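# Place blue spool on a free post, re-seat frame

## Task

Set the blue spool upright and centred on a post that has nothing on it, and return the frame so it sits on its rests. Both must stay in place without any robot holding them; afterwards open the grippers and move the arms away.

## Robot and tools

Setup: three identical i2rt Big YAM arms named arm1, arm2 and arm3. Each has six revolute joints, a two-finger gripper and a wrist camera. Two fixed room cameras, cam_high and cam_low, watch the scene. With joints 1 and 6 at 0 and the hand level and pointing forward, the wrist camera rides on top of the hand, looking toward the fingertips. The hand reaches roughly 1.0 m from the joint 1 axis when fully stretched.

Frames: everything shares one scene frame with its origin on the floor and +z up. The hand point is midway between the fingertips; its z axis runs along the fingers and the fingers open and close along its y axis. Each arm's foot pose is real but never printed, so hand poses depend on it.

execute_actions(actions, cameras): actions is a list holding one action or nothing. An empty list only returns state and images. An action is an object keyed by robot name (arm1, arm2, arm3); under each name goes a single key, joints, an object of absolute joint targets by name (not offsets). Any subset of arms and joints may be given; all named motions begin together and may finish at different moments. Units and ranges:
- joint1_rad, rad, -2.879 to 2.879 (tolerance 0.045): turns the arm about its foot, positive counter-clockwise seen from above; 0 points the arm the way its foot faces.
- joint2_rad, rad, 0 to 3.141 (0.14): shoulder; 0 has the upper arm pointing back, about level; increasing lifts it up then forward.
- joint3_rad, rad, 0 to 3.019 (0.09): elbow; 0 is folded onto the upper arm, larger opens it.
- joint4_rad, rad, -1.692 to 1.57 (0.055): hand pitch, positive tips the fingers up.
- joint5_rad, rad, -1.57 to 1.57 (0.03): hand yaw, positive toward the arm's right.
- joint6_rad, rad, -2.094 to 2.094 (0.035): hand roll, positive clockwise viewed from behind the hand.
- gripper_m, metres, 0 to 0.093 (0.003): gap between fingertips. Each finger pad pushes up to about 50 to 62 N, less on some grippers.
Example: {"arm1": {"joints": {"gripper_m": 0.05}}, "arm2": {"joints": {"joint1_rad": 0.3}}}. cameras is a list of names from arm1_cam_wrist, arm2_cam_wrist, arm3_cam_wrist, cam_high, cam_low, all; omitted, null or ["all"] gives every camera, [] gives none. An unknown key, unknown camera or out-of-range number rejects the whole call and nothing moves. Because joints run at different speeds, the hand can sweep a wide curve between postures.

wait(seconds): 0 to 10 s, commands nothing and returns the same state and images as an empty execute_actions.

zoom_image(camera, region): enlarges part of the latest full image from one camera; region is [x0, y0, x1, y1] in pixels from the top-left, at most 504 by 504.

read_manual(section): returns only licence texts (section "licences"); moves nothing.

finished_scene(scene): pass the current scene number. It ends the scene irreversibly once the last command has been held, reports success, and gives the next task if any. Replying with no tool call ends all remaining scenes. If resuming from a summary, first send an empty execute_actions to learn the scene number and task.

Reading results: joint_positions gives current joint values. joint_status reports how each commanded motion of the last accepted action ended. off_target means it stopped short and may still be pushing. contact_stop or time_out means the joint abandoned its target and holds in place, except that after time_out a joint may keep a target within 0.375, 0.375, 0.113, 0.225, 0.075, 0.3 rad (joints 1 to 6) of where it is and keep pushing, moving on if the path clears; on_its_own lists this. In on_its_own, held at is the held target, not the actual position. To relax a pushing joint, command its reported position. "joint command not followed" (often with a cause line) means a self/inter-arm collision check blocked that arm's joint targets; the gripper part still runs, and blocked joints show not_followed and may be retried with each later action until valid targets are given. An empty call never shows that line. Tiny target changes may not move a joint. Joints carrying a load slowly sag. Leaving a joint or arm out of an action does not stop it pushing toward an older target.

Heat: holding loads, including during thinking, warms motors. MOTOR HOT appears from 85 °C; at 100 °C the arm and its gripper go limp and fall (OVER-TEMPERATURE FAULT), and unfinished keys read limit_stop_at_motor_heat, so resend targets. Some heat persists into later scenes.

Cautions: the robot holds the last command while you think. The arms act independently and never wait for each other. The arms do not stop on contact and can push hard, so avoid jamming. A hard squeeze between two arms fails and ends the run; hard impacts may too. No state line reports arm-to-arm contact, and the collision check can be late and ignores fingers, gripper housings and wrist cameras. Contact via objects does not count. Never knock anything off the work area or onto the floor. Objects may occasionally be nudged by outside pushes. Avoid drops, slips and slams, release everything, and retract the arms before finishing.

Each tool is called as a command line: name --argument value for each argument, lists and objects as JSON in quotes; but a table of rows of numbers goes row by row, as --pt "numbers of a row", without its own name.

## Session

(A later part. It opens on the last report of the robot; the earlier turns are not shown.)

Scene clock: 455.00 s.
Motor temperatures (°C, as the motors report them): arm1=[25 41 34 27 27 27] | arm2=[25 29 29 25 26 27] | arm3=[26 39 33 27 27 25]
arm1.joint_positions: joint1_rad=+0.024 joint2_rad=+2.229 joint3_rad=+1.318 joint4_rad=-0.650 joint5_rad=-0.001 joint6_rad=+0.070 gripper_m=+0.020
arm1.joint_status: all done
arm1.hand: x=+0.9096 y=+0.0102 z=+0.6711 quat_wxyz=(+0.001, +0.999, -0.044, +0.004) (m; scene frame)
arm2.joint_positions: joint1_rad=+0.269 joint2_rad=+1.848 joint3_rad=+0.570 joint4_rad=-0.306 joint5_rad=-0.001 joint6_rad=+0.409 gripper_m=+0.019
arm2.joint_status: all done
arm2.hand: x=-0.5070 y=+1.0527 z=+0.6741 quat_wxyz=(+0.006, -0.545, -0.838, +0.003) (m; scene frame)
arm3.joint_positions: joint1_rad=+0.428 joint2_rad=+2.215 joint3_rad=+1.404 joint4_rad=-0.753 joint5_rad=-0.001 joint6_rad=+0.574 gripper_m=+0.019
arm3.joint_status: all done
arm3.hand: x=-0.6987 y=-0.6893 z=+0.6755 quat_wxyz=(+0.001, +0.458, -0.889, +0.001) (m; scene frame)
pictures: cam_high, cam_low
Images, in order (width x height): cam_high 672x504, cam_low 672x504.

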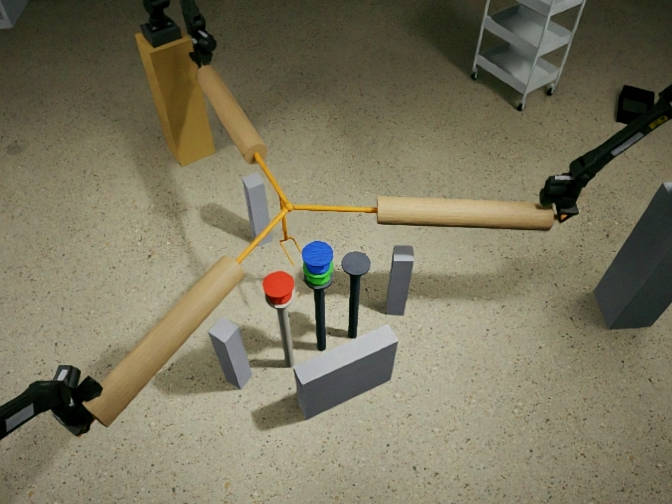

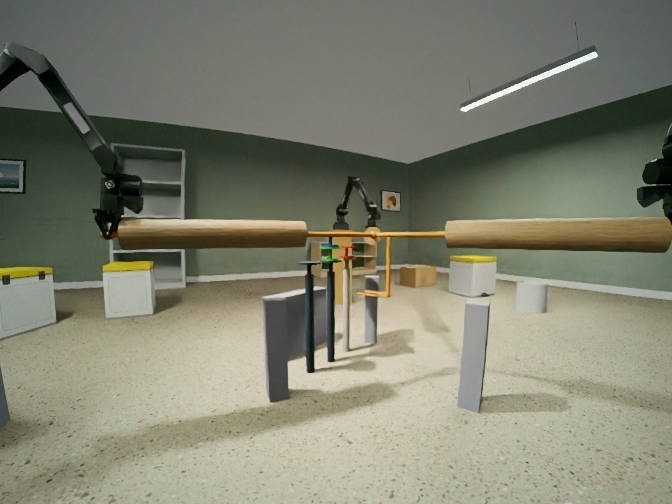

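execute_actions --actions '[{"arm1": {"joints": {"joint2_rad": 2.096, "joint3_rad": 1.314, "joint4_rad": -0.751}}, "arm2": {"joints": {"joint1_rad": 0.258, "joint2_rad": 1.661, "joint3_rad": 0.59, "joint4_rad": -0.493, "joint6_rad": 0.392}}, "arm3": {"joints": {"joint2_rad": 2.107, "joint3_rad": 1.408, "joint4_rad": -0.845}}}]' --cameras '[]'

execute_actions --actions '[{"arm1": {"joints": {"joint2_rad": 2.004, "joint3_rad": 1.34, "joint4_rad": -0.851}}, "arm2": {"joints": {"joint1_rad": 0.256, "joint2_rad": 1.504, "joint3_rad": 0.622, "joint4_rad": -0.678, "joint6_rad": 0.39}}, "arm3": {"joints": {"joint2_rad": 2.025, "joint3_rad": 1.443, "joint4_rad": -0.945}}}]' --cameras '[]'

execute_actions --actions '[{"arm1": {"joints": {"joint2_rad": 1.922, "joint3_rad": 1.366, "joint4_rad": -0.958}}, "arm2": {"joints": {"joint1_rad": 0.254, "joint2_rad": 1.373, "joint3_rad": 0.673, "joint4_rad": -0.859, "joint6_rad": 0.388}}, "arm3": {"joints": {"joint2_rad": 1.953, "joint3_rad": 1.479, "joint4_rad": -1.051}}}]' --cameras '[]'

Scene clock: 471.10 s.
Motor temperatures (°C, as the motors report them): arm1=[25 41 35 27 27 27] | arm2=[25 29 30 25 26 27] | arm3=[26 39 34 27 27 25]
arm1.joint_positions: joint1_rad=+0.024 joint2_rad=+2.127 joint3_rad=+1.307 joint4_rad=-0.745 joint5_rad=-0.002 joint6_rad=+0.070 gripper_m=+0.020
arm1.joint_status: all done
arm1.hand: x=+0.9109 y=+0.0101 z=+0.7212 quat_wxyz=(+0.002, +0.999, -0.044, +0.006) (m; scene frame)
arm2.joint_positions: joint1_rad=+0.264 joint2_rad=+1.673 joint3_rad=+0.576 joint4_rad=-0.489 joint5_rad=-0.003 joint6_rad=+0.404 gripper_m=+0.019
arm2.joint_status: all done
arm2.hand: x=-0.5068 y=+1.0514 z=+0.7241 quat_wxyz=(+0.007, -0.546, -0.838, +0.002) (m; scene frame)
arm3.joint_positions: joint1_rad=+0.426 joint2_rad=+2.126 joint3_rad=+1.404 joint4_rad=-0.846 joint5_rad=-0.001 joint6_rad=+0.574 gripper_m=+0.019
arm3.joint_status: all done
arm3.hand: x=-0.6977 y=-0.6908 z=+0.7238 quat_wxyz=(+0.002, +0.457, -0.890, +0.003) (m; scene frame)
pictures: none
No camera images: the call's "cameras" was empty. Leave "cameras" out to get every camera's image.

Scene clock: 472.07 s.
Motor temperatures (°C, as the motors report them): arm1=[25 41 35 27 27 27] | arm2=[25 29 30 25 26 27] | arm3=[26 39 34 27 27 25]
arm1.joint_positions: joint1_rad=+0.026 joint2_rad=+2.031 joint3_rad=+1.307 joint4_rad=-0.839 joint5_rad=-0.001 joint6_rad=+0.070 gripper_m=+0.020
arm1.joint_status: all done
arm1.hand: x=+0.9124 y=+0.0097 z=+0.7714 quat_wxyz=(+0.001, +0.999, -0.044, +0.005) (m; scene frame)
arm2.joint_positions: joint1_rad=+0.260 joint2_rad=+1.508 joint3_rad=+0.595 joint4_rad=-0.659 joint5_rad=+0.001 joint6_rad=+0.400 gripper_m=+0.019
arm2.joint_status: all done
arm2.hand: x=-0.5074 y=+1.0501 z=+0.7742 quat_wxyz=(+0.000, -0.546, -0.838, +0.005) (m; scene frame)
arm3.joint_positions: joint1_rad=+0.425 joint2_rad=+2.035 joint3_rad=+1.404 joint4_rad=-0.929 joint5_rad=+0.002 joint6_rad=+0.573 gripper_m=+0.019
arm3.joint_status: all done
arm3.hand: x=-0.6965 y=-0.6937 z=+0.7732 quat_wxyz=(-0.001, +0.457, -0.890, +0.000) (m; scene frame)
pictures: none
No camera images: the call's "cameras" was empty. Leave "cameras" out to get every camera's image.

Scene clock: 472.97 s.
Motor temperatures (°C, as the motors report them): arm1=[25 41 35 27 27 27] | arm2=[25 29 30 25 26 27] | arm3=[26 39 34 27 27 25]
arm1.joint_positions: joint1_rad=+0.026 joint2_rad=+1.945 joint3_rad=+1.319 joint4_rad=-0.937 joint5_rad=+0.000 joint6_rad=+0.070 gripper_m=+0.020
arm1.joint_status: all done
arm1.hand: x=+0.9153 y=+0.0100 z=+0.8191 quat_wxyz=(+0.001, +0.999, -0.044, +0.004) (m; scene frame)
arm2.joint_positions: joint1_rad=+0.259 joint2_rad=+1.377 joint3_rad=+0.644 joint4_rad=-0.833 joint5_rad=+0.001 joint6_rad=+0.398 gripper_m=+0.019
arm2.joint_status: all done
arm2.hand: x=-0.5065 y=+1.0495 z=+0.8233 quat_wxyz=(-0.003, -0.545, -0.838, +0.006) (m; scene frame)
arm3.joint_positions: joint1_rad=+0.421 joint2_rad=+1.967 joint3_rad=+1.434 joint4_rad=-1.032 joint5_rad=+0.004 joint6_rad=+0.571 gripper_m=+0.019
arm3.joint_status: all done
arm3.hand: x=-0.6941 y=-0.6952 z=+0.8199 quat_wxyz=(-0.001, +0.456, -0.890, +0.002) (m; scene frame)
pictures: none
No camera images: the call's "cameras" was empty. Leave "cameras" out to get every camera's image.

execute_actions --actions '[{"arm1": {"joints": {"joint2_rad": 1.857, "joint3_rad": 1.433, "joint4_rad": -1.071}}, "arm2": {"joints": {"joint1_rad": 0.252, "joint2_rad": 1.276, "joint3_rad": 0.757, "joint4_rad": -1.031, "joint6_rad": 0.386}}, "arm3": {"joints": {"joint2_rad": 1.898, "joint3_rad": 1.554, "joint4_rad": -1.164}}}]' --cameras '[]'

execute_actions --actions '[{"arm1": {"joints": {"joint2_rad": 1.80, "joint3_rad": 1.494, "joint4_rad": -1.187}}, "arm2": {"joints": {"joint1_rad": 0.25, "joint2_rad": 1.203, "joint3_rad": 0.845, "joint4_rad": -1.191, "joint6_rad": 0.384}}, "arm3": {"joints": {"joint2_rad": 1.851, "joint3_rad": 1.625, "joint4_rad": -1.28}}}]'

Scene clock: 483.63 s.
Motor temperatures (°C, as the motors report them): arm1=[25 41 39 27 27 27] | arm2=[25 28 32 25 26 27] | arm3=[26 39 37 27 27 25]
arm1.joint_positions: joint1_rad=+0.026 joint2_rad=+1.887 joint3_rad=+1.370 joint4_rad=-1.055 joint5_rad=-0.001 joint6_rad=+0.070 gripper_m=+0.020
arm1.joint_status: all done
arm1.hand: x=+0.9137 y=+0.0100 z=+0.8653 quat_wxyz=(+0.001, +0.999, -0.044, +0.009) (m; scene frame)
arm2.joint_positions: joint1_rad=+0.258 joint2_rad=+1.283 joint3_rad=+0.714 joint4_rad=-1.012 joint5_rad=+0.000 joint6_rad=+0.397 gripper_m=+0.019
arm2.joint_status: all done
arm2.hand: x=-0.5077 y=+1.0510 z=+0.8706 quat_wxyz=(+0.004, -0.545, -0.838, +0.004) (m; scene frame)
arm3.joint_positions: joint1_rad=+0.424 joint2_rad=+1.916 joint3_rad=+1.495 joint4_rad=-1.152 joint5_rad=-0.002 joint6_rad=+0.571 gripper_m=+0.019
arm3.joint_status: all done
arm3.hand: x=-0.6967 y=-0.6940 z=+0.8679 quat_wxyz=(+0.004, +0.457, -0.889, +0.004) (m; scene frame)
pictures: none
No camera images: the call's "cameras" was empty. Leave "cameras" out to get every camera's image.

Scene clock: 484.60 s.
Motor temperatures (°C, as the motors report them): arm1=[25 41 39 27 27 27] | arm2=[25 28 33 25 26 27] | arm3=[26 39 38 27 27 25]
arm1.joint_positions: joint1_rad=+0.026 joint2_rad=+1.829 joint3_rad=+1.426 joint4_rad=-1.171 joint5_rad=-0.001 joint6_rad=+0.070 gripper_m=+0.020
arm1.joint_status: all done
arm1.hand: x=+0.9143 y=+0.0100 z=+0.9142 quat_wxyz=(+0.001, +0.999, -0.044, +0.010) (m; scene frame)
arm2.joint_positions: joint1_rad=+0.257 joint2_rad=+1.212 joint3_rad=+0.797 joint4_rad=-1.171 joint5_rad=-0.001 joint6_rad=+0.396 gripper_m=+0.019
arm2.joint_status: all done
arm2.hand: x=-0.5080 y=+1.0520 z=+0.9186 quat_wxyz=(+0.007, -0.545, -0.838, +0.003) (m; scene frame)
arm3.joint_positions: joint1_rad=+0.424 joint2_rad=+1.868 joint3_rad=+1.563 joint4_rad=-1.269 joint5_rad=-0.002 joint6_rad=+0.571 gripper_m=+0.019
arm3.joint_status: all done
arm3.hand: x=-0.6970 y=-0.6941 z=+0.9183 quat_wxyz=(+0.004, +0.457, -0.889, +0.004) (m; scene frame)
pictures: arm1_cam_wrist, arm2_cam_wrist, arm3_cam_wrist, cam_high, cam_low
Images, in order (width x height): arm1_cam_wrist 504x504, arm2_cam_wrist 504x504, arm3_cam_wrist 504x504, cam_high 672x504, cam_low 672x504.

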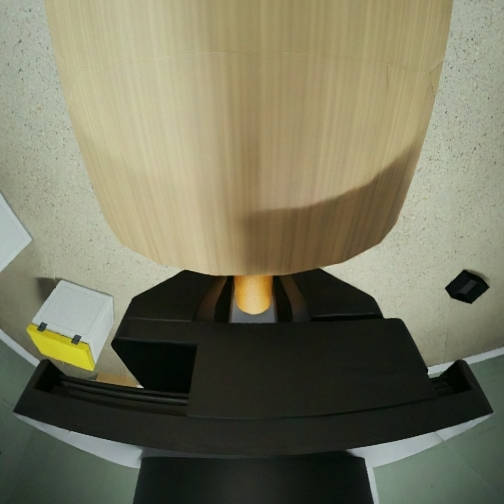

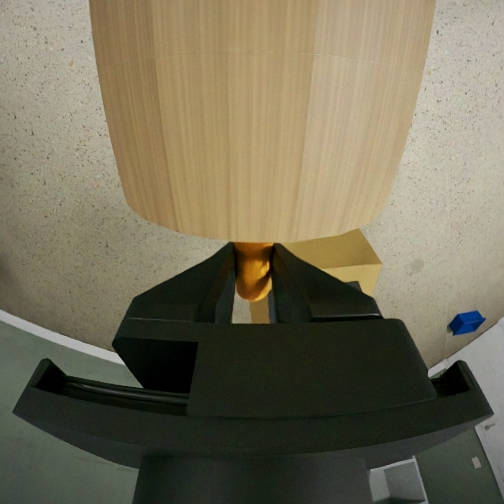

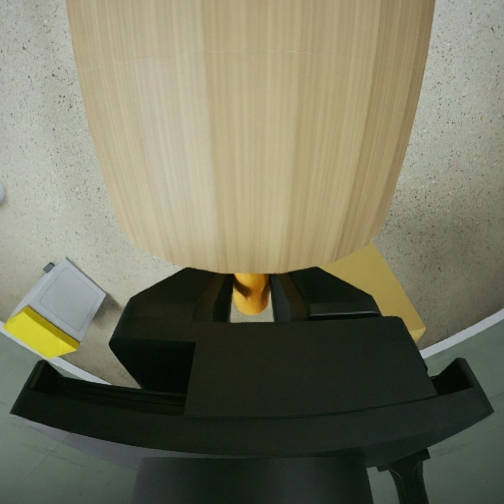

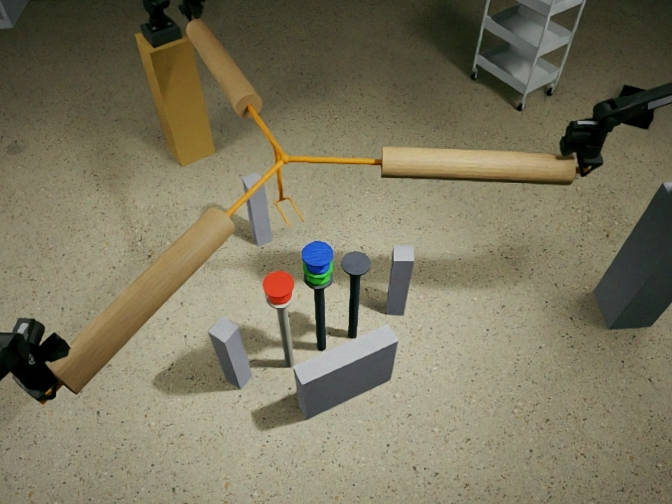

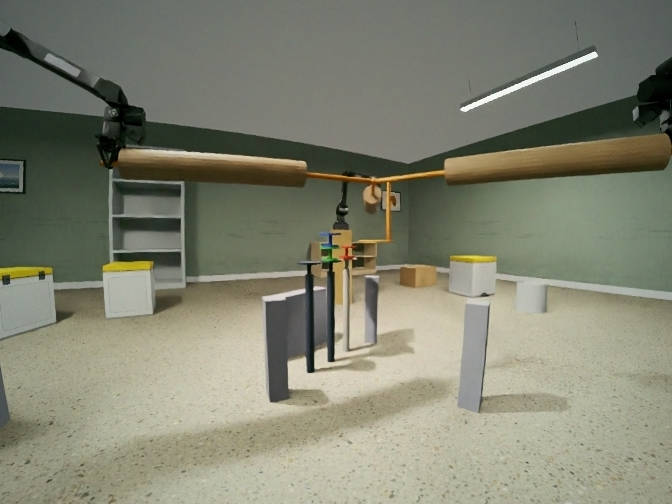

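zoom_image --camera "cam_high" --region '[240, 150, 400, 310]'

zoom_image --camera "cam_low" --region '[290, 200, 410, 290]'

Region (240, 150, 400, 310) of cam_high's 672x504 image, scaled by 3.150, with more detail than that image has.

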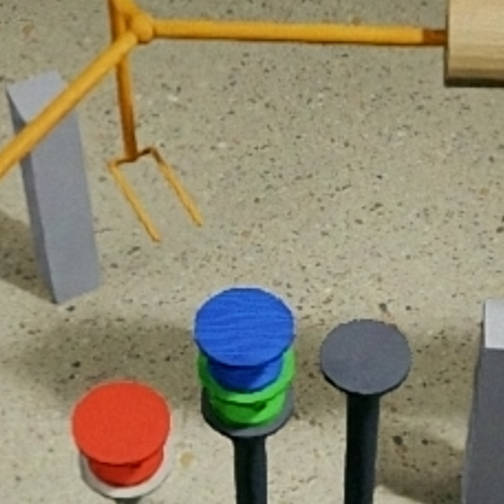

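Region (290, 200, 410, 290) of cam_low's 672x504 image, scaled by 4.200, with more detail than that image has; it fills the top 378 rows of this view, and the rest is white.

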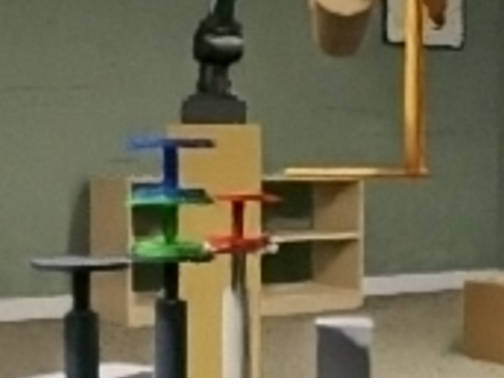

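execute_actions --actions '[{"arm1": {"joints": {"joint1_rad": 0.136, "joint2_rad": 1.745, "joint3_rad": 1.369, "joint4_rad": -1.137, "joint6_rad": 0.184}}, "arm2": {"joints": {"joint1_rad": 0.188, "joint2_rad": 1.37, "joint3_rad": 0.984, "joint4_rad": -1.145, "joint6_rad": 0.324}}, "arm3": {"joints": {"joint1_rad": 0.367, "joint2_rad": 1.721, "joint3_rad": 1.398, "joint4_rad": -1.204, "joint6_rad": 0.51}}}]' --cameras '[]'

execute_actions --actions '[{"arm1": {"joints": {"joint1_rad": 0.251, "joint2_rad": 1.707, "joint3_rad": 1.315, "joint4_rad": -1.122, "joint6_rad": 0.299}}, "arm2": {"joints": {"joint1_rad": 0.141, "joint2_rad": 1.516, "joint3_rad": 1.137, "joint4_rad": -1.165, "joint6_rad": 0.277}}, "arm3": {"joints": {"joint1_rad": 0.301, "joint2_rad": 1.597, "joint3_rad": 1.236, "joint4_rad": -1.166, "joint6_rad": 0.444}}}]' --cameras '["cam_high", "cam_low"]'

zoom_image --camera "cam_high" --region '[240, 150, 400, 310]'

zoom_image --camera "cam_low" --region '[290, 200, 410, 290]'

Scene clock: 552.00 s.
Motor temperatures (°C, as the motors report them): arm1=[25 42 48 27 27 27] | arm2=[25 28 40 25 26 27] | arm3=[26 39 46 27 27 25]
arm1.joint_positions: joint1_rad=+0.143 joint2_rad=+1.789 joint3_rad=+1.355 joint4_rad=-1.152 joint5_rad=-0.004 joint6_rad=+0.186 gripper_m=+0.020
arm1.joint_status: all done
arm1.hand: x=+0.9384 y=-0.0513 z=+0.9103 quat_wxyz=(+0.002, +0.999, -0.043, +0.016) (m; scene frame)
arm2.joint_positions: joint1_rad=+0.197 joint2_rad=+1.384 joint3_rad=+0.936 joint4_rad=-1.144 joint5_rad=-0.002 joint6_rad=+0.340 gripper_m=+0.019
arm2.joint_status: all done
arm2.hand: x=-0.4800 y=+0.9961 z=+0.9141 quat_wxyz=(+0.009, -0.547, -0.837, +0.001) (m; scene frame)
arm3.joint_positions: joint1_rad=+0.378 joint2_rad=+1.737 joint3_rad=+1.389 joint4_rad=-1.227 joint5_rad=-0.003 joint6_rad=+0.528 gripper_m=+0.019
arm3.joint_status: all done
arm3.hand: x=-0.6761 y=-0.7475 z=+0.9228 quat_wxyz=(+0.005, +0.456, -0.890, +0.005) (m; scene frame)
pictures: none
No camera images: the call's "cameras" was empty. Leave "cameras" out to get every camera's image.

Scene clock: 552.90 s.
Motor temperatures (°C, as the motors report them): arm1=[25 42 48 27 27 27] | arm2=[25 28 41 25 26 27] | arm3=[26 39 46 27 27 25]
arm1.joint_positions: joint1_rad=+0.256 joint2_rad=+1.751 joint3_rad=+1.297 joint4_rad=-1.129 joint5_rad=-0.004 joint6_rad=+0.299 gripper_m=+0.020
arm1.joint_status: all done
arm1.hand: x=+0.9635 y=-0.1051 z=+0.9089 quat_wxyz=(+0.001, +0.999, -0.043, +0.015) (m; scene frame)
arm2.joint_positions: joint1_rad=+0.146 joint2_rad=+1.532 joint3_rad=+1.091 joint4_rad=-1.158 joint5_rad=-0.002 joint6_rad=+0.290 gripper_m=+0.019
arm2.joint_status: all done
arm2.hand: x=-0.4573 y=+0.9411 z=+0.9130 quat_wxyz=(+0.013, -0.547, -0.837, +0.000) (m; scene frame)
arm3.joint_positions: joint1_rad=+0.310 joint2_rad=+1.616 joint3_rad=+1.223 joint4_rad=-1.183 joint5_rad=-0.004 joint6_rad=+0.460 gripper_m=+0.019
arm3.joint_status: all done
arm3.hand: x=-0.6504 y=-0.8024 z=+0.9206 quat_wxyz=(+0.005, +0.456, -0.890, +0.005) (m; scene frame)
pictures: cam_high, cam_low
Images, in order (width x height): cam_high 672x504, cam_low 672x504.

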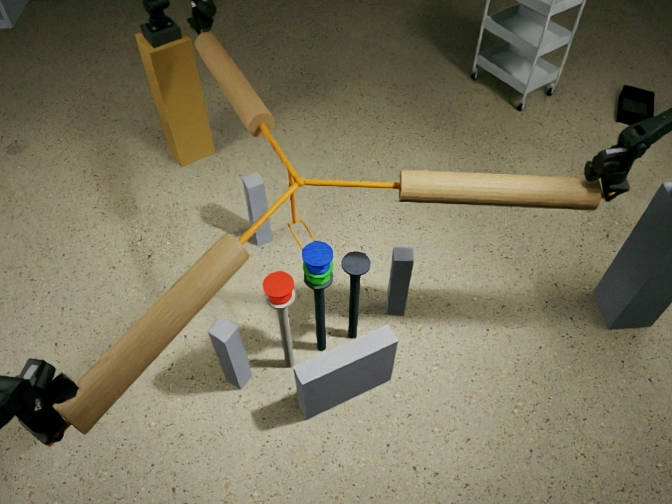

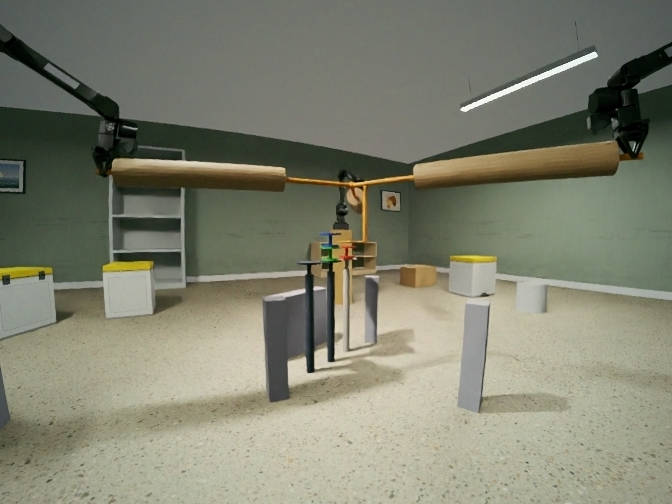

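Region (240, 150, 400, 310) of cam_high's 672x504 image, scaled by 3.150, with more detail than that image has.

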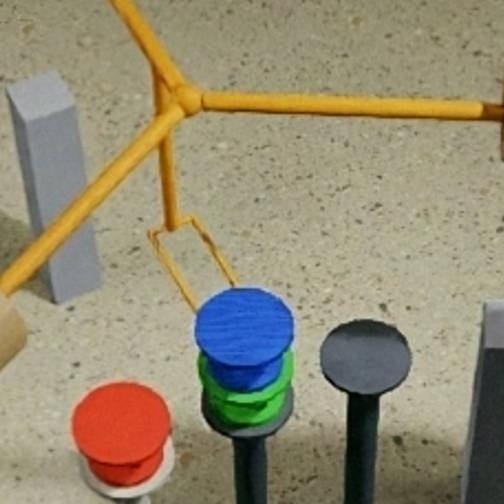

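Region (290, 200, 410, 290) of cam_low's 672x504 image, scaled by 4.200, with more detail than that image has; it fills the top 378 rows of this view, and the rest is white.

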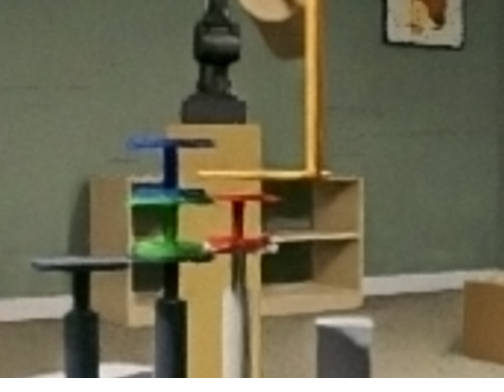

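execute_actions --actions '[{"arm1": {"joints": {"joint1_rad": 0.364, "joint2_rad": 1.671, "joint3_rad": 1.283, "joint4_rad": -1.117, "joint6_rad": 0.412}}, "arm2": {"joints": {"joint1_rad": 0.104, "joint2_rad": 1.638, "joint3_rad": 1.306, "joint4_rad": -1.198, "joint6_rad": 0.237}}, "arm3": {"joints": {"joint1_rad": 0.215, "joint2_rad": 1.476, "joint3_rad": 1.088, "joint4_rad": -1.14, "joint6_rad": 0.357}}}]' --cameras '["cam_high", "cam_low"]'

zoom_image --camera "cam_high" --region '[240, 150, 400, 310]'

zoom_image --camera "cam_low" --region '[290, 200, 410, 290]'

Scene clock: 568.13 s.
Motor temperatures (°C, as the motors report them): arm1=[25 42 44 27 27 27] | arm2=[25 29 41 25 26 27] | arm3=[26 38 42 27 27 25]
arm1.joint_positions: joint1_rad=+0.371 joint2_rad=+1.716 joint3_rad=+1.264 joint4_rad=-1.123 joint5_rad=-0.005 joint6_rad=+0.412 gripper_m=+0.020
arm1.joint_status: all done
arm1.hand: x=+0.9882 y=-0.1569 z=+0.9151 quat_wxyz=(+0.002, +0.999, -0.042, +0.011) (m; scene frame)
arm2.joint_positions: joint1_rad=+0.104 joint2_rad=+1.655 joint3_rad=+1.258 joint4_rad=-1.189 joint5_rad=+0.000 joint6_rad=+0.246 gripper_m=+0.019
arm2.joint_status: all done
arm2.hand: x=-0.4365 y=+0.8857 z=+0.9191 quat_wxyz=(+0.007, -0.546, -0.838, +0.002) (m; scene frame)
arm3.joint_positions: joint1_rad=+0.225 joint2_rad=+1.492 joint3_rad=+1.074 joint4_rad=-1.151 joint5_rad=-0.002 joint6_rad=+0.373 gripper_m=+0.019
arm3.joint_status: all done
arm3.hand: x=-0.6238 y=-0.8581 z=+0.9197 quat_wxyz=(+0.002, +0.457, -0.890, +0.003) (m; scene frame)
pictures: cam_high, cam_low
Images, in order (width x height): cam_high 672x504, cam_low 672x504.

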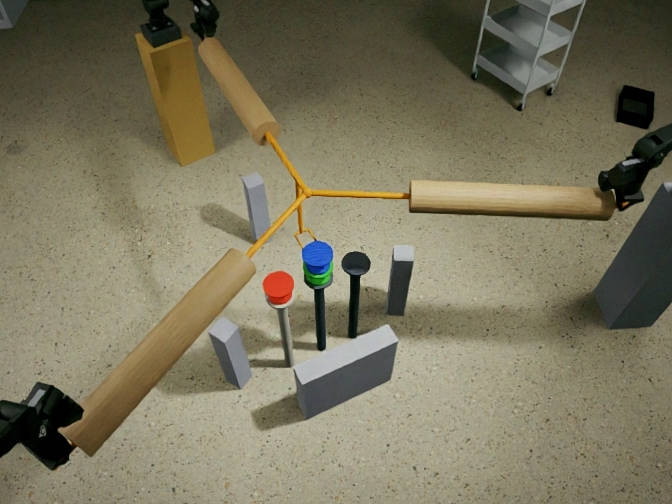

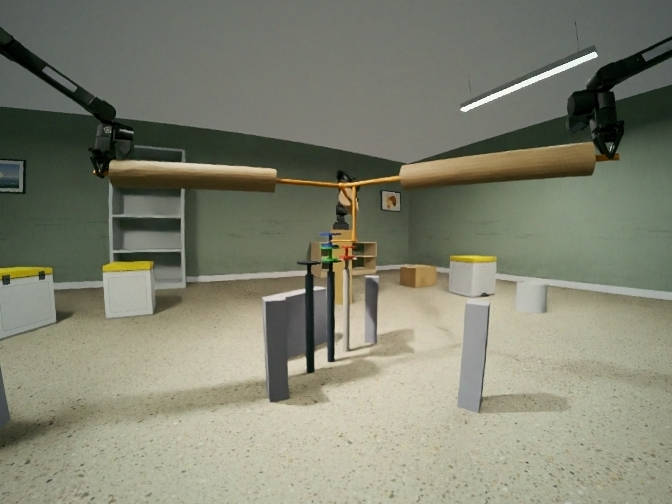

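Region (240, 150, 400, 310) of cam_high's 672x504 image, scaled by 3.150, with more detail than that image has.

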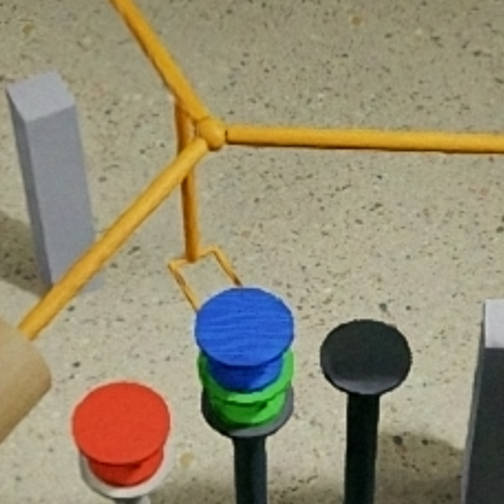

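Region (290, 200, 410, 290) of cam_low's 672x504 image, scaled by 4.200, with more detail than that image has; it fills the top 378 rows of this view, and the rest is white.

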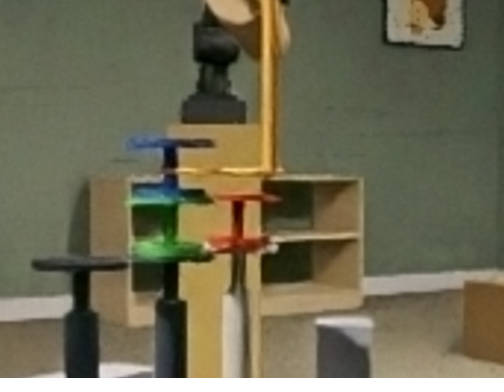

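execute_actions --actions '[{"arm1": {"joints": {"joint1_rad": 0.486, "joint2_rad": 1.665, "joint3_rad": 1.278, "joint4_rad": -1.117, "joint6_rad": 0.536}}, "arm2": {"joints": {"joint1_rad": 0.081, "joint2_rad": 1.778, "joint3_rad": 1.50, "joint4_rad": -1.249, "joint6_rad": 0.213}}, "arm3": {"joints": {"joint1_rad": 0.111, "joint2_rad": 1.364, "joint3_rad": 0.969, "joint4_rad": -1.14, "joint6_rad": 0.253}}}]' --cameras '["cam_high", "cam_low"]'

zoom_image --camera "cam_high" --region '[240, 150, 400, 310]'

zoom_image --camera "cam_low" --region '[290, 200, 410, 290]'

Scene clock: 579.53 s.
Motor temperatures (°C, as the motors report them): arm1=[25 42 44 27 27 27] | arm2=[25 29 41 25 26 27] | arm3=[26 37 41 27 27 25]
arm1.joint_positions: joint1_rad=+0.496 joint2_rad=+1.714 joint3_rad=+1.260 joint4_rad=-1.123 joint5_rad=-0.007 joint6_rad=+0.535 gripper_m=+0.020
arm1.joint_status: all done
arm1.hand: x=+1.0130 y=-0.2123 z=+0.9149 quat_wxyz=(+0.002, +0.999, -0.042, +0.013) (m; scene frame)
arm2.joint_positions: joint1_rad=+0.076 joint2_rad=+1.798 joint3_rad=+1.446 joint4_rad=-1.235 joint5_rad=+0.003 joint6_rad=+0.217 gripper_m=+0.019
arm2.joint_status: all done
arm2.hand: x=-0.4133 y=+0.8305 z=+0.9177 quat_wxyz=(+0.008, -0.546, -0.838, +0.003) (m; scene frame)
arm3.joint_positions: joint1_rad=+0.120 joint2_rad=+1.380 joint3_rad=+0.954 joint4_rad=-1.149 joint5_rad=-0.003 joint6_rad=+0.268 gripper_m=+0.019
arm3.joint_status: all done
arm3.hand: x=-0.5990 y=-0.9136 z=+0.9194 quat_wxyz=(+0.005, +0.457, -0.890, +0.004) (m; scene frame)
pictures: cam_high, cam_low
Images, in order (width x height): cam_high 672x504, cam_low 672x504.

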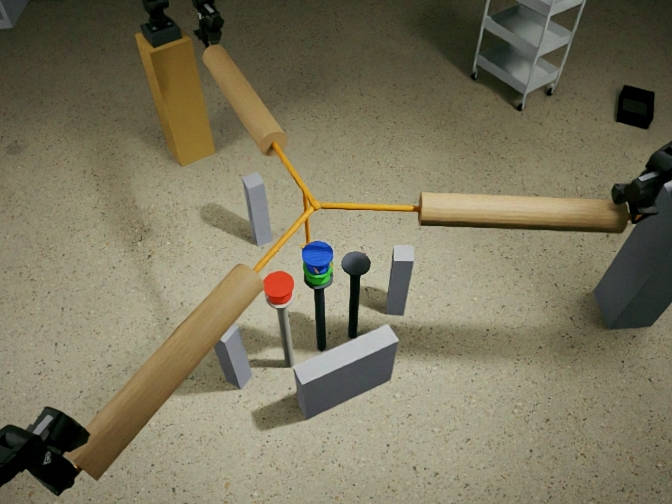

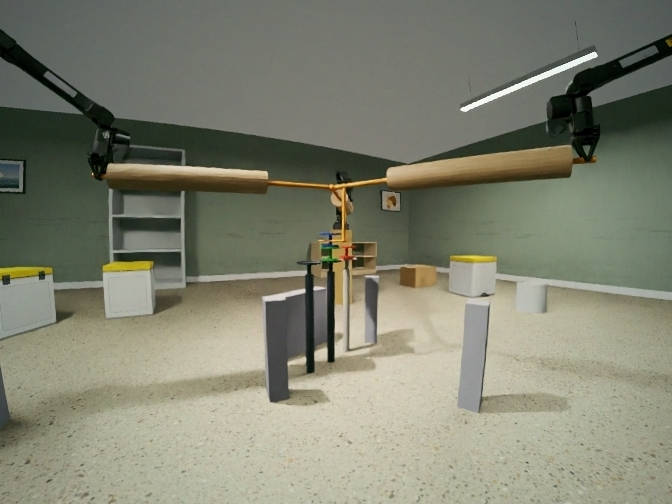

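Region (240, 150, 400, 310) of cam_high's 672x504 image, scaled by 3.150, with more detail than that image has.

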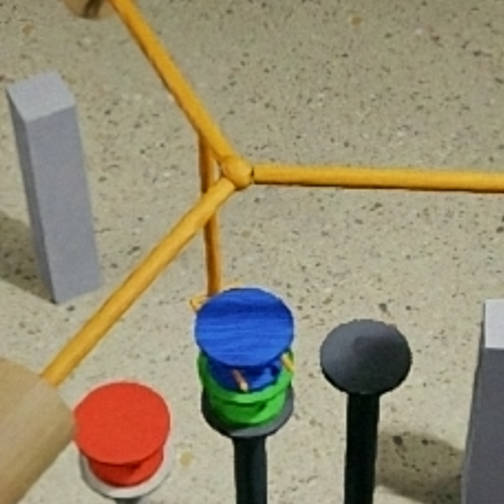

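Region (290, 200, 410, 290) of cam_low's 672x504 image, scaled by 4.200, with more detail than that image has; it fills the top 378 rows of this view, and the rest is white.

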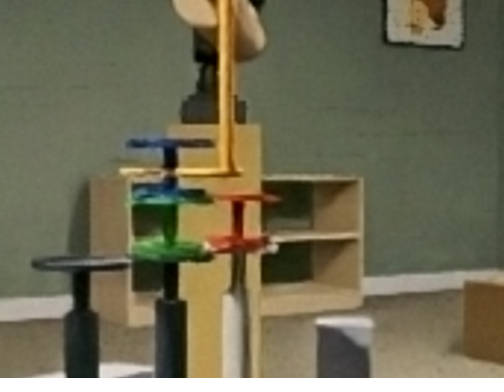

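execute_actions --actions '[{"arm1": {"joints": {"joint2_rad": 1.634, "joint3_rad": 1.368, "joint4_rad": -1.213}}, "arm2": {"joints": {"joint2_rad": 1.735, "joint3_rad": 1.553, "joint4_rad": -1.327}}, "arm3": {"joints": {"joint2_rad": 1.331, "joint3_rad": 1.068, "joint4_rad": -1.248}}}]' --cameras '[]'

execute_actions --actions '[{"arm1": {"joints": {"joint2_rad": 1.608, "joint3_rad": 1.419, "joint4_rad": -1.289}}, "arm2": {"joints": {"joint2_rad": 1.716, "joint3_rad": 1.609, "joint4_rad": -1.401}}, "arm3": {"joints": {"joint2_rad": 1.307, "joint3_rad": 1.128, "joint4_rad": -1.332}}}]' --cameras '["cam_high", "cam_low"]'

zoom_image --camera "cam_high" --region '[240, 150, 400, 310]'

zoom_image --camera "cam_low" --region '[270, 200, 390, 290]'

Scene clock: 598.47 s.
Motor temperatures (°C, as the motors report them): arm1=[25 42 44 27 27 27] | arm2=[25 30 43 25 26 27] | arm3=[26 35 41 27 27 25]
arm1.joint_positions: joint1_rad=+0.494 joint2_rad=+1.668 joint3_rad=+1.294 joint4_rad=-1.197 joint5_rad=-0.006 joint6_rad=+0.535 gripper_m=+0.020
arm1.joint_status: all done
arm1.hand: x=+1.0149 y=-0.2102 z=+0.9481 quat_wxyz=(+0.003, +0.999, -0.042, +0.010) (m; scene frame)
arm2.joint_positions: joint1_rad=+0.076 joint2_rad=+1.758 joint3_rad=+1.498 joint4_rad=-1.315 joint5_rad=+0.003 joint6_rad=+0.217 gripper_m=+0.019
arm2.joint_status: all done
arm2.hand: x=-0.4135 y=+0.8314 z=+0.9569 quat_wxyz=(+0.002, -0.546, -0.838, +0.006) (m; scene frame)
arm3.joint_positions: joint1_rad=+0.118 joint2_rad=+1.349 joint3_rad=+1.006 joint4_rad=-1.232 joint5_rad=+0.001 joint6_rad=+0.266 gripper_m=+0.019
arm3.joint_status: all done
arm3.hand: x=-0.5977 y=-0.9138 z=+0.9487 quat_wxyz=(+0.003, +0.457, -0.889, +0.005) (m; scene frame)
pictures: none
No camera images: the call's "cameras" was empty. Leave "cameras" out to get every camera's image.

Scene clock: 599.23 s.
Motor temperatures (°C, as the motors report them): arm1=[25 42 45 27 27 27] | arm2=[25 30 43 25 26 27] | arm3=[26 35 42 27 27 25]
arm1.joint_positions: joint1_rad=+0.494 joint2_rad=+1.644 joint3_rad=+1.341 joint4_rad=-1.273 joint5_rad=-0.006 joint6_rad=+0.535 gripper_m=+0.020
arm1.joint_status: all done
arm1.hand: x=+1.0153 y=-0.2093 z=+0.9763 quat_wxyz=(+0.002, +0.999, -0.042, +0.012) (m; scene frame)
arm2.joint_positions: joint1_rad=+0.076 joint2_rad=+1.746 joint3_rad=+1.549 joint4_rad=-1.387 joint5_rad=+0.003 joint6_rad=+0.217 gripper_m=+0.019
arm2.joint_status: all done
arm2.hand: x=-0.4140 y=+0.8323 z=+0.9820 quat_wxyz=(+0.006, -0.546, -0.838, +0.004) (m; scene frame)
arm3.joint_positions: joint1_rad=+0.118 joint2_rad=+1.326 joint3_rad=+1.064 joint4_rad=-1.315 joint5_rad=+0.000 joint6_rad=+0.266 gripper_m=+0.019
arm3.joint_status: all done
arm3.hand: x=-0.5979 y=-0.9137 z=+0.9775 quat_wxyz=(+0.004, +0.457, -0.889, +0.006) (m; scene frame)
pictures: cam_high, cam_low
Images, in order (width x height): cam_high 672x504, cam_low 672x504.

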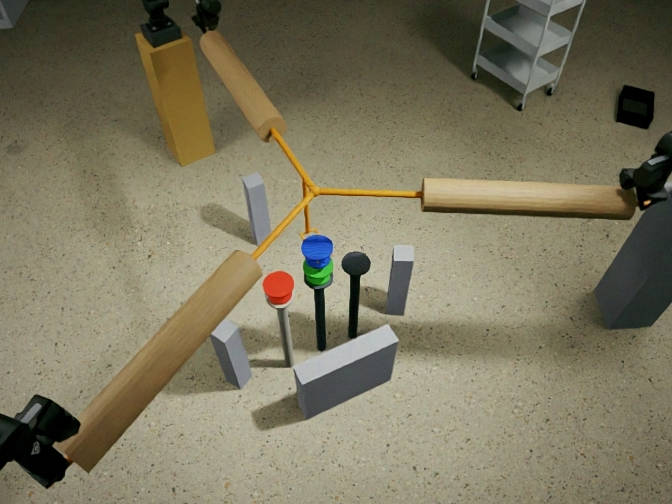

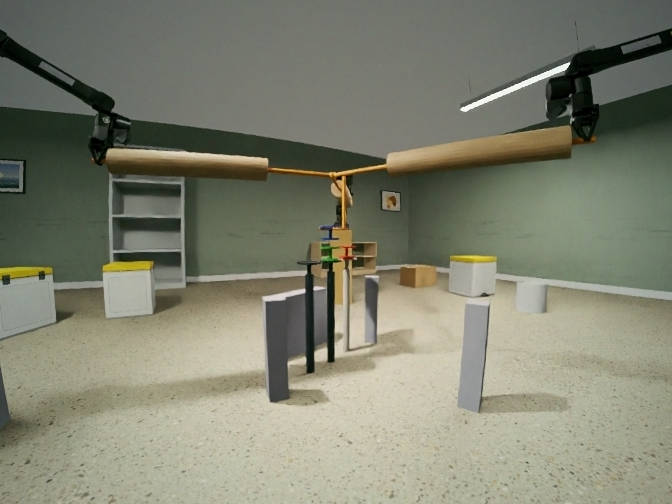

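Region (240, 150, 400, 310) of cam_high's 672x504 image, scaled by 3.150, with more detail than that image has.

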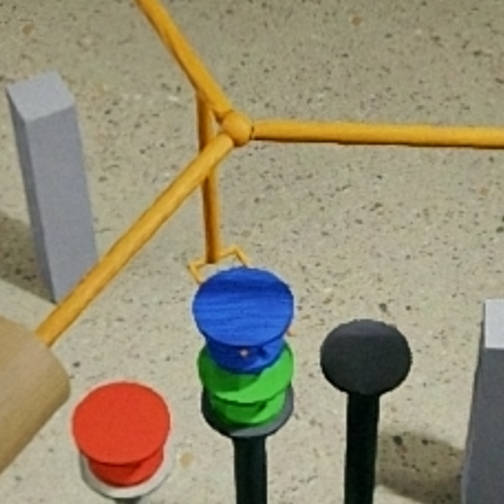

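Region (270, 200, 390, 290) of cam_low's 672x504 image, scaled by 4.200, with more detail than that image has; it fills the top 378 rows of this view, and the rest is white.

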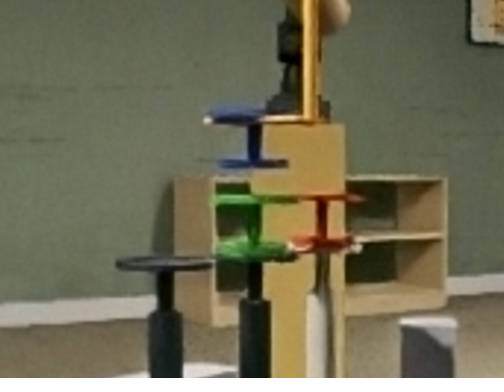

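execute_actions --actions '[{"arm1": {"joints": {"joint1_rad": 0.495, "joint2_rad": 1.474, "joint3_rad": 1.202, "joint4_rad": -1.239, "joint6_rad": 0.542}}, "arm2": {"joints": {"joint1_rad": 0.178, "joint2_rad": 1.765, "joint3_rad": 1.652, "joint4_rad": -1.405, "joint6_rad": 0.323}}, "arm3": {"joints": {"joint1_rad": 0.013, "joint2_rad": 1.421, "joint3_rad": 1.23, "joint4_rad": -1.32, "joint6_rad": 0.156}}}]' --cameras '[]'

execute_actions --actions '[{"arm1": {"joints": {"joint1_rad": 0.50, "joint2_rad": 1.341, "joint3_rad": 1.057, "joint4_rad": -1.232, "joint6_rad": 0.548}}, "arm2": {"joints": {"joint1_rad": 0.27, "joint2_rad": 1.814, "joint3_rad": 1.722, "joint4_rad": -1.425, "joint6_rad": 0.415}}, "arm3": {"joints": {"joint1_rad": -0.065, "joint2_rad": 1.53, "joint3_rad": 1.349, "joint4_rad": -1.335, "joint6_rad": 0.078}}}]' --cameras '[]'

execute_actions --actions '[{"arm1": {"joints": {"joint1_rad": 0.507, "joint2_rad": 1.197, "joint3_rad": 0.924, "joint4_rad": -1.262, "joint6_rad": 0.555}}, "arm2": {"joints": {"joint1_rad": 0.357, "joint2_rad": 1.878, "joint3_rad": 1.815, "joint4_rad": -1.455, "joint6_rad": 0.502}}, "arm3": {"joints": {"joint1_rad": -0.13, "joint2_rad": 1.646, "joint3_rad": 1.489, "joint4_rad": -1.36, "joint6_rad": 0.013}}}]' --cameras '["cam_high", "cam_low"]'

zoom_image --camera "cam_high" --region '[260, 150, 420, 310]'

zoom_image --camera "cam_low" --region '[270, 200, 390, 290]'

Scene clock: 635.23 s.
Motor temperatures (°C, as the motors report them): arm1=[25 42 54 27 27 27] | arm2=[25 31 46 25 26 27] | arm3=[26 34 49 27 27 25]
arm1.joint_positions: joint1_rad=+0.499 joint2_rad=+1.496 joint3_rad=+1.187 joint4_rad=-1.261 joint5_rad=-0.006 joint6_rad=+0.538 gripper_m=+0.020
arm1.joint_status: all done
arm1.hand: x=+1.0657 y=-0.1871 z=+0.9848 quat_wxyz=(+0.003, +0.999, -0.042, +0.010) (m; scene frame)
arm2.joint_positions: joint1_rad=+0.180 joint2_rad=+1.780 joint3_rad=+1.597 joint4_rad=-1.394 joint5_rad=+0.002 joint6_rad=+0.320 gripper_m=+0.019
arm2.joint_status: all done
arm2.hand: x=-0.3612 y=+0.8562 z=+0.9823 quat_wxyz=(+0.002, -0.545, -0.838, +0.005) (m; scene frame)
arm3.joint_positions: joint1_rad=+0.023 joint2_rad=+1.436 joint3_rad=+1.172 joint4_rad=-1.313 joint5_rad=+0.001 joint6_rad=+0.171 gripper_m=+0.019
arm3.joint_status: all done
arm3.hand: x=-0.5477 y=-0.8897 z=+0.9767 quat_wxyz=(+0.005, +0.457, -0.890, +0.006) (m; scene frame)
pictures: none
No camera images: the call's "cameras" was empty. Leave "cameras" out to get every camera's image.

Scene clock: 636.17 s.
Motor temperatures (°C, as the motors report them): arm1=[25 42 53 27 27 27] | arm2=[25 31 46 25 26 27] | arm3=[26 34 49 27 27 25]
arm1.joint_positions: joint1_rad=+0.499 joint2_rad=+1.361 joint3_rad=+1.036 joint4_rad=-1.241 joint5_rad=-0.006 joint6_rad=+0.539 gripper_m=+0.020
arm1.joint_status: all done
arm1.hand: x=+1.1132 y=-0.1640 z=+0.9814 quat_wxyz=(+0.005, +0.999, -0.042, +0.008) (m; scene frame)
arm2.joint_positions: joint1_rad=+0.269 joint2_rad=+1.832 joint3_rad=+1.665 joint4_rad=-1.414 joint5_rad=+0.001 joint6_rad=+0.409 gripper_m=+0.019
arm2.joint_status: all done
arm2.hand: x=-0.3134 y=+0.8775 z=+0.9796 quat_wxyz=(+0.005, -0.545, -0.838, +0.005) (m; scene frame)
arm3.joint_positions: joint1_rad=-0.055 joint2_rad=+1.548 joint3_rad=+1.289 joint4_rad=-1.326 joint5_rad=+0.000 joint6_rad=+0.092 gripper_m=+0.019
arm3.joint_status: all done
arm3.hand: x=-0.4989 y=-0.8687 z=+0.9745 quat_wxyz=(+0.008, +0.457, -0.889, +0.008) (m; scene frame)
pictures: none
No camera images: the call's "cameras" was empty. Leave "cameras" out to get every camera's image.

Scene clock: 637.03 s.
Motor temperatures (°C, as the motors report them): arm1=[25 41 53 27 27 27] | arm2=[25 31 46 25 26 27] | arm3=[26 35 49 27 27 25]
arm1.joint_positions: joint1_rad=+0.503 joint2_rad=+1.212 joint3_rad=+0.903 joint4_rad=-1.259 joint5_rad=-0.005 joint6_rad=+0.544 gripper_m=+0.020
arm1.joint_status: all done
arm1.hand: x=+1.1637 y=-0.1406 z=+0.9823 quat_wxyz=(+0.004, +0.999, -0.042, +0.008) (m; scene frame)
arm2.joint_positions: joint1_rad=+0.356 joint2_rad=+1.897 joint3_rad=+1.759 joint4_rad=-1.441 joint5_rad=+0.000 joint6_rad=+0.496 gripper_m=+0.019
arm2.joint_status: all done
arm2.hand: x=-0.2629 y=+0.8999 z=+0.9788 quat_wxyz=(+0.004, -0.545, -0.838, +0.005) (m; scene frame)
arm3.joint_positions: joint1_rad=-0.121 joint2_rad=+1.664 joint3_rad=+1.429 joint4_rad=-1.350 joint5_rad=+0.003 joint6_rad=+0.026 gripper_m=+0.019
arm3.joint_status: all done
arm3.hand: x=-0.4480 y=-0.8469 z=+0.9734 quat_wxyz=(+0.008, +0.457, -0.889, +0.009) (m; scene frame)
pictures: cam_high, cam_low
Images, in order (width x height): cam_high 672x504, cam_low 672x504.

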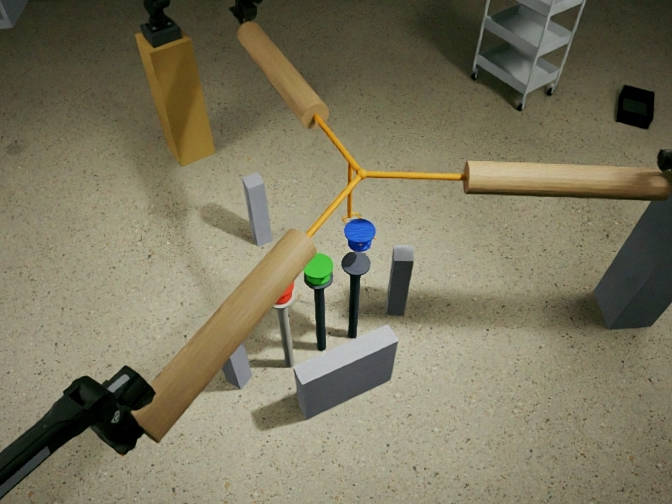

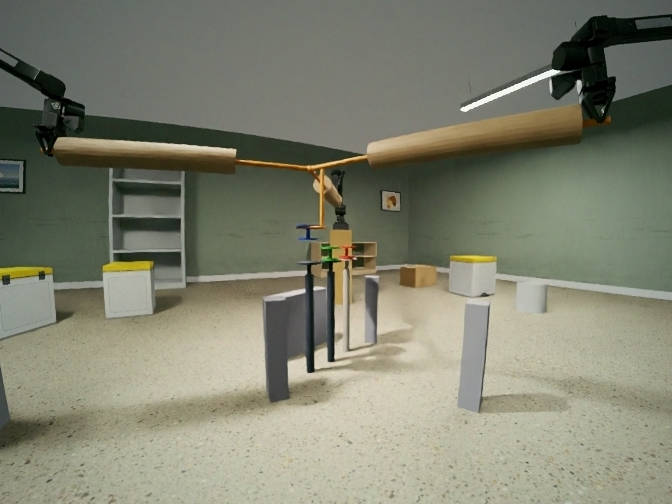

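Region (260, 150, 420, 310) of cam_high's 672x504 image, scaled by 3.150, with more detail than that image has.

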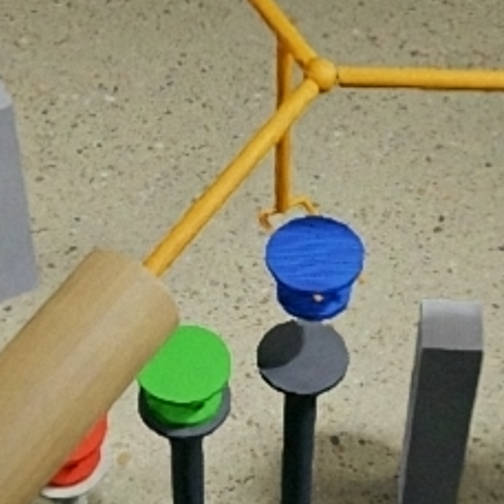

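Region (270, 200, 390, 290) of cam_low's 672x504 image, scaled by 4.200, with more detail than that image has; it fills the top 378 rows of this view, and the rest is white.

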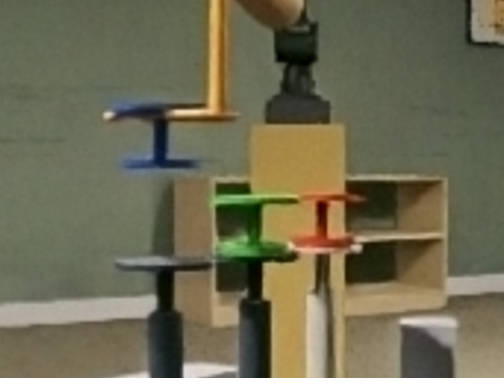

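execute_actions --actions '[{"arm1": {"joints": {"joint2_rad": 1.28, "joint3_rad": 0.855, "joint4_rad": -1.112}}, "arm2": {"joints": {"joint1_rad": 0.338, "joint2_rad": 1.89, "joint3_rad": 1.682, "joint4_rad": -1.333, "joint6_rad": 0.475}}, "arm3": {"joints": {"joint1_rad": -0.108, "joint2_rad": 1.656, "joint3_rad": 1.355, "joint4_rad": -1.237, "joint6_rad": 0.043}}}]' --cameras '[]'

execute_actions --actions '[{"arm1": {"joints": {"joint2_rad": 1.342, "joint3_rad": 0.791, "joint4_rad": -0.986}}, "arm2": {"joints": {"joint2_rad": 1.92, "joint3_rad": 1.619, "joint4_rad": -1.24}}, "arm3": {"joints": {"joint2_rad": 1.695, "joint3_rad": 1.293, "joint4_rad": -1.137}}}]' --cameras '["cam_high", "cam_low"]'

zoom_image --camera "cam_high" --region '[300, 200, 410, 310]'

zoom_image --camera "cam_low" --region '[270, 200, 390, 290]'

Scene clock: 681.87 s.
Motor temperatures (°C, as the motors report them): arm1=[25 38 48 27 27 27] | arm2=[25 33 47 25 26 27] | arm3=[26 36 50 27 27 25]
arm1.joint_positions: joint1_rad=+0.503 joint2_rad=+1.296 joint3_rad=+0.842 joint4_rad=-1.122 joint5_rad=-0.005 joint6_rad=+0.544 gripper_m=+0.020
arm1.joint_status: all done
arm1.hand: x=+1.1559 y=-0.1450 z=+0.9350 quat_wxyz=(+0.002, +0.999, -0.042, +0.012) (m; scene frame)
arm2.joint_positions: joint1_rad=+0.341 joint2_rad=+1.916 joint3_rad=+1.666 joint4_rad=-1.331 joint5_rad=-0.002 joint6_rad=+0.483 gripper_m=+0.019
arm2.joint_status: all done
arm2.hand: x=-0.2698 y=+0.8945 z=+0.9334 quat_wxyz=(+0.004, -0.546, -0.838, +0.003) (m; scene frame)
arm3.joint_positions: joint1_rad=-0.113 joint2_rad=+1.673 joint3_rad=+1.343 joint4_rad=-1.254 joint5_rad=+0.003 joint6_rad=+0.034 gripper_m=+0.019
arm3.joint_status: all done
arm3.hand: x=-0.4548 y=-0.8505 z=+0.9377 quat_wxyz=(+0.007, +0.457, -0.889, +0.009) (m; scene frame)
pictures: none
No camera images: the call's "cameras" was empty. Leave "cameras" out to get every camera's image.

Scene clock: 682.63 s.
Motor temperatures (°C, as the motors report them): arm1=[25 38 48 27 27 27] | arm2=[25 33 47 25 26 27] | arm3=[26 36 50 27 27 25]
arm1.joint_positions: joint1_rad=+0.503 joint2_rad=+1.357 joint3_rad=+0.781 joint4_rad=-0.998 joint5_rad=-0.003 joint6_rad=+0.544 gripper_m=+0.020
arm1.joint_status: all done
arm1.hand: x=+1.1559 y=-0.1450 z=+0.8960 quat_wxyz=(+0.001, +0.999, -0.042, +0.011) (m; scene frame)
arm2.joint_positions: joint1_rad=+0.341 joint2_rad=+1.943 joint3_rad=+1.606 joint4_rad=-1.239 joint5_rad=-0.003 joint6_rad=+0.482 gripper_m=+0.019
arm2.joint_status: all done
arm2.hand: x=-0.2694 y=+0.8939 z=+0.8964 quat_wxyz=(+0.002, -0.546, -0.838, +0.003) (m; scene frame)
arm3.joint_positions: joint1_rad=-0.113 joint2_rad=+1.714 joint3_rad=+1.283 joint4_rad=-1.151 joint5_rad=+0.005 joint6_rad=+0.034 gripper_m=+0.019
arm3.joint_status: all done
arm3.hand: x=-0.4539 y=-0.8502 z=+0.8970 quat_wxyz=(+0.006, +0.457, -0.889, +0.009) (m; scene frame)
pictures: cam_high, cam_low
Images, in order (width x height): cam_high 672x504, cam_low 672x504.

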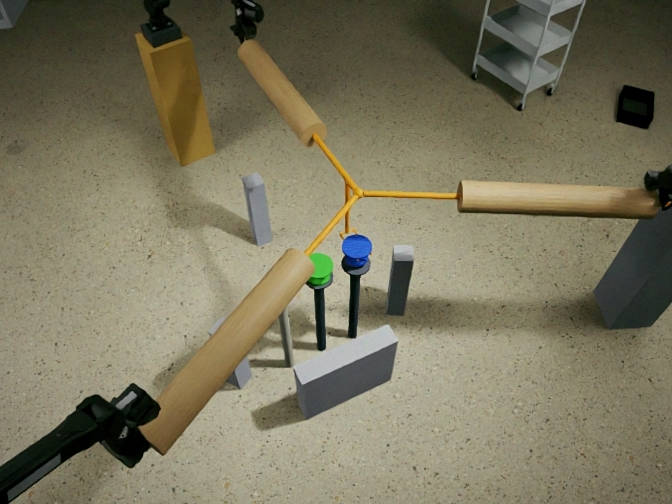

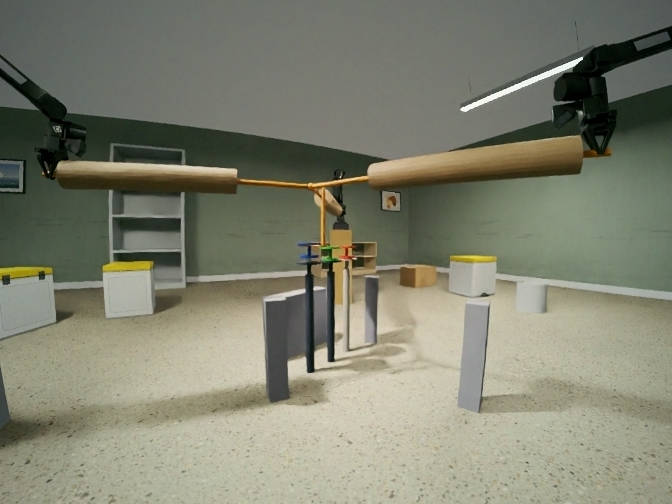

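Region (300, 200, 410, 310) of cam_high's 672x504 image, scaled by 4.582, with more detail than that image has.

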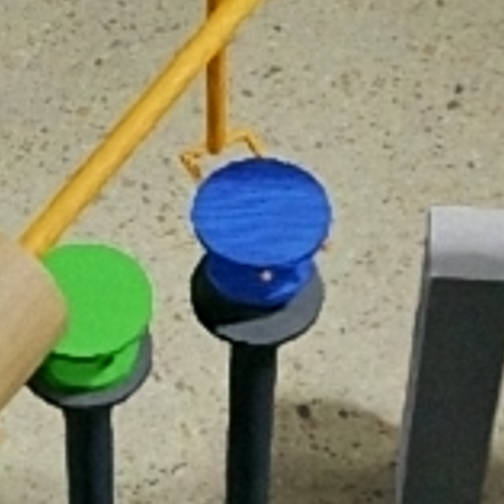

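Region (270, 200, 390, 290) of cam_low's 672x504 image, scaled by 4.200, with more detail than that image has; it fills the top 378 rows of this view, and the rest is white.

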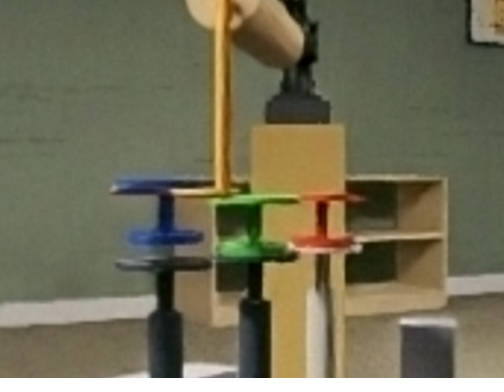

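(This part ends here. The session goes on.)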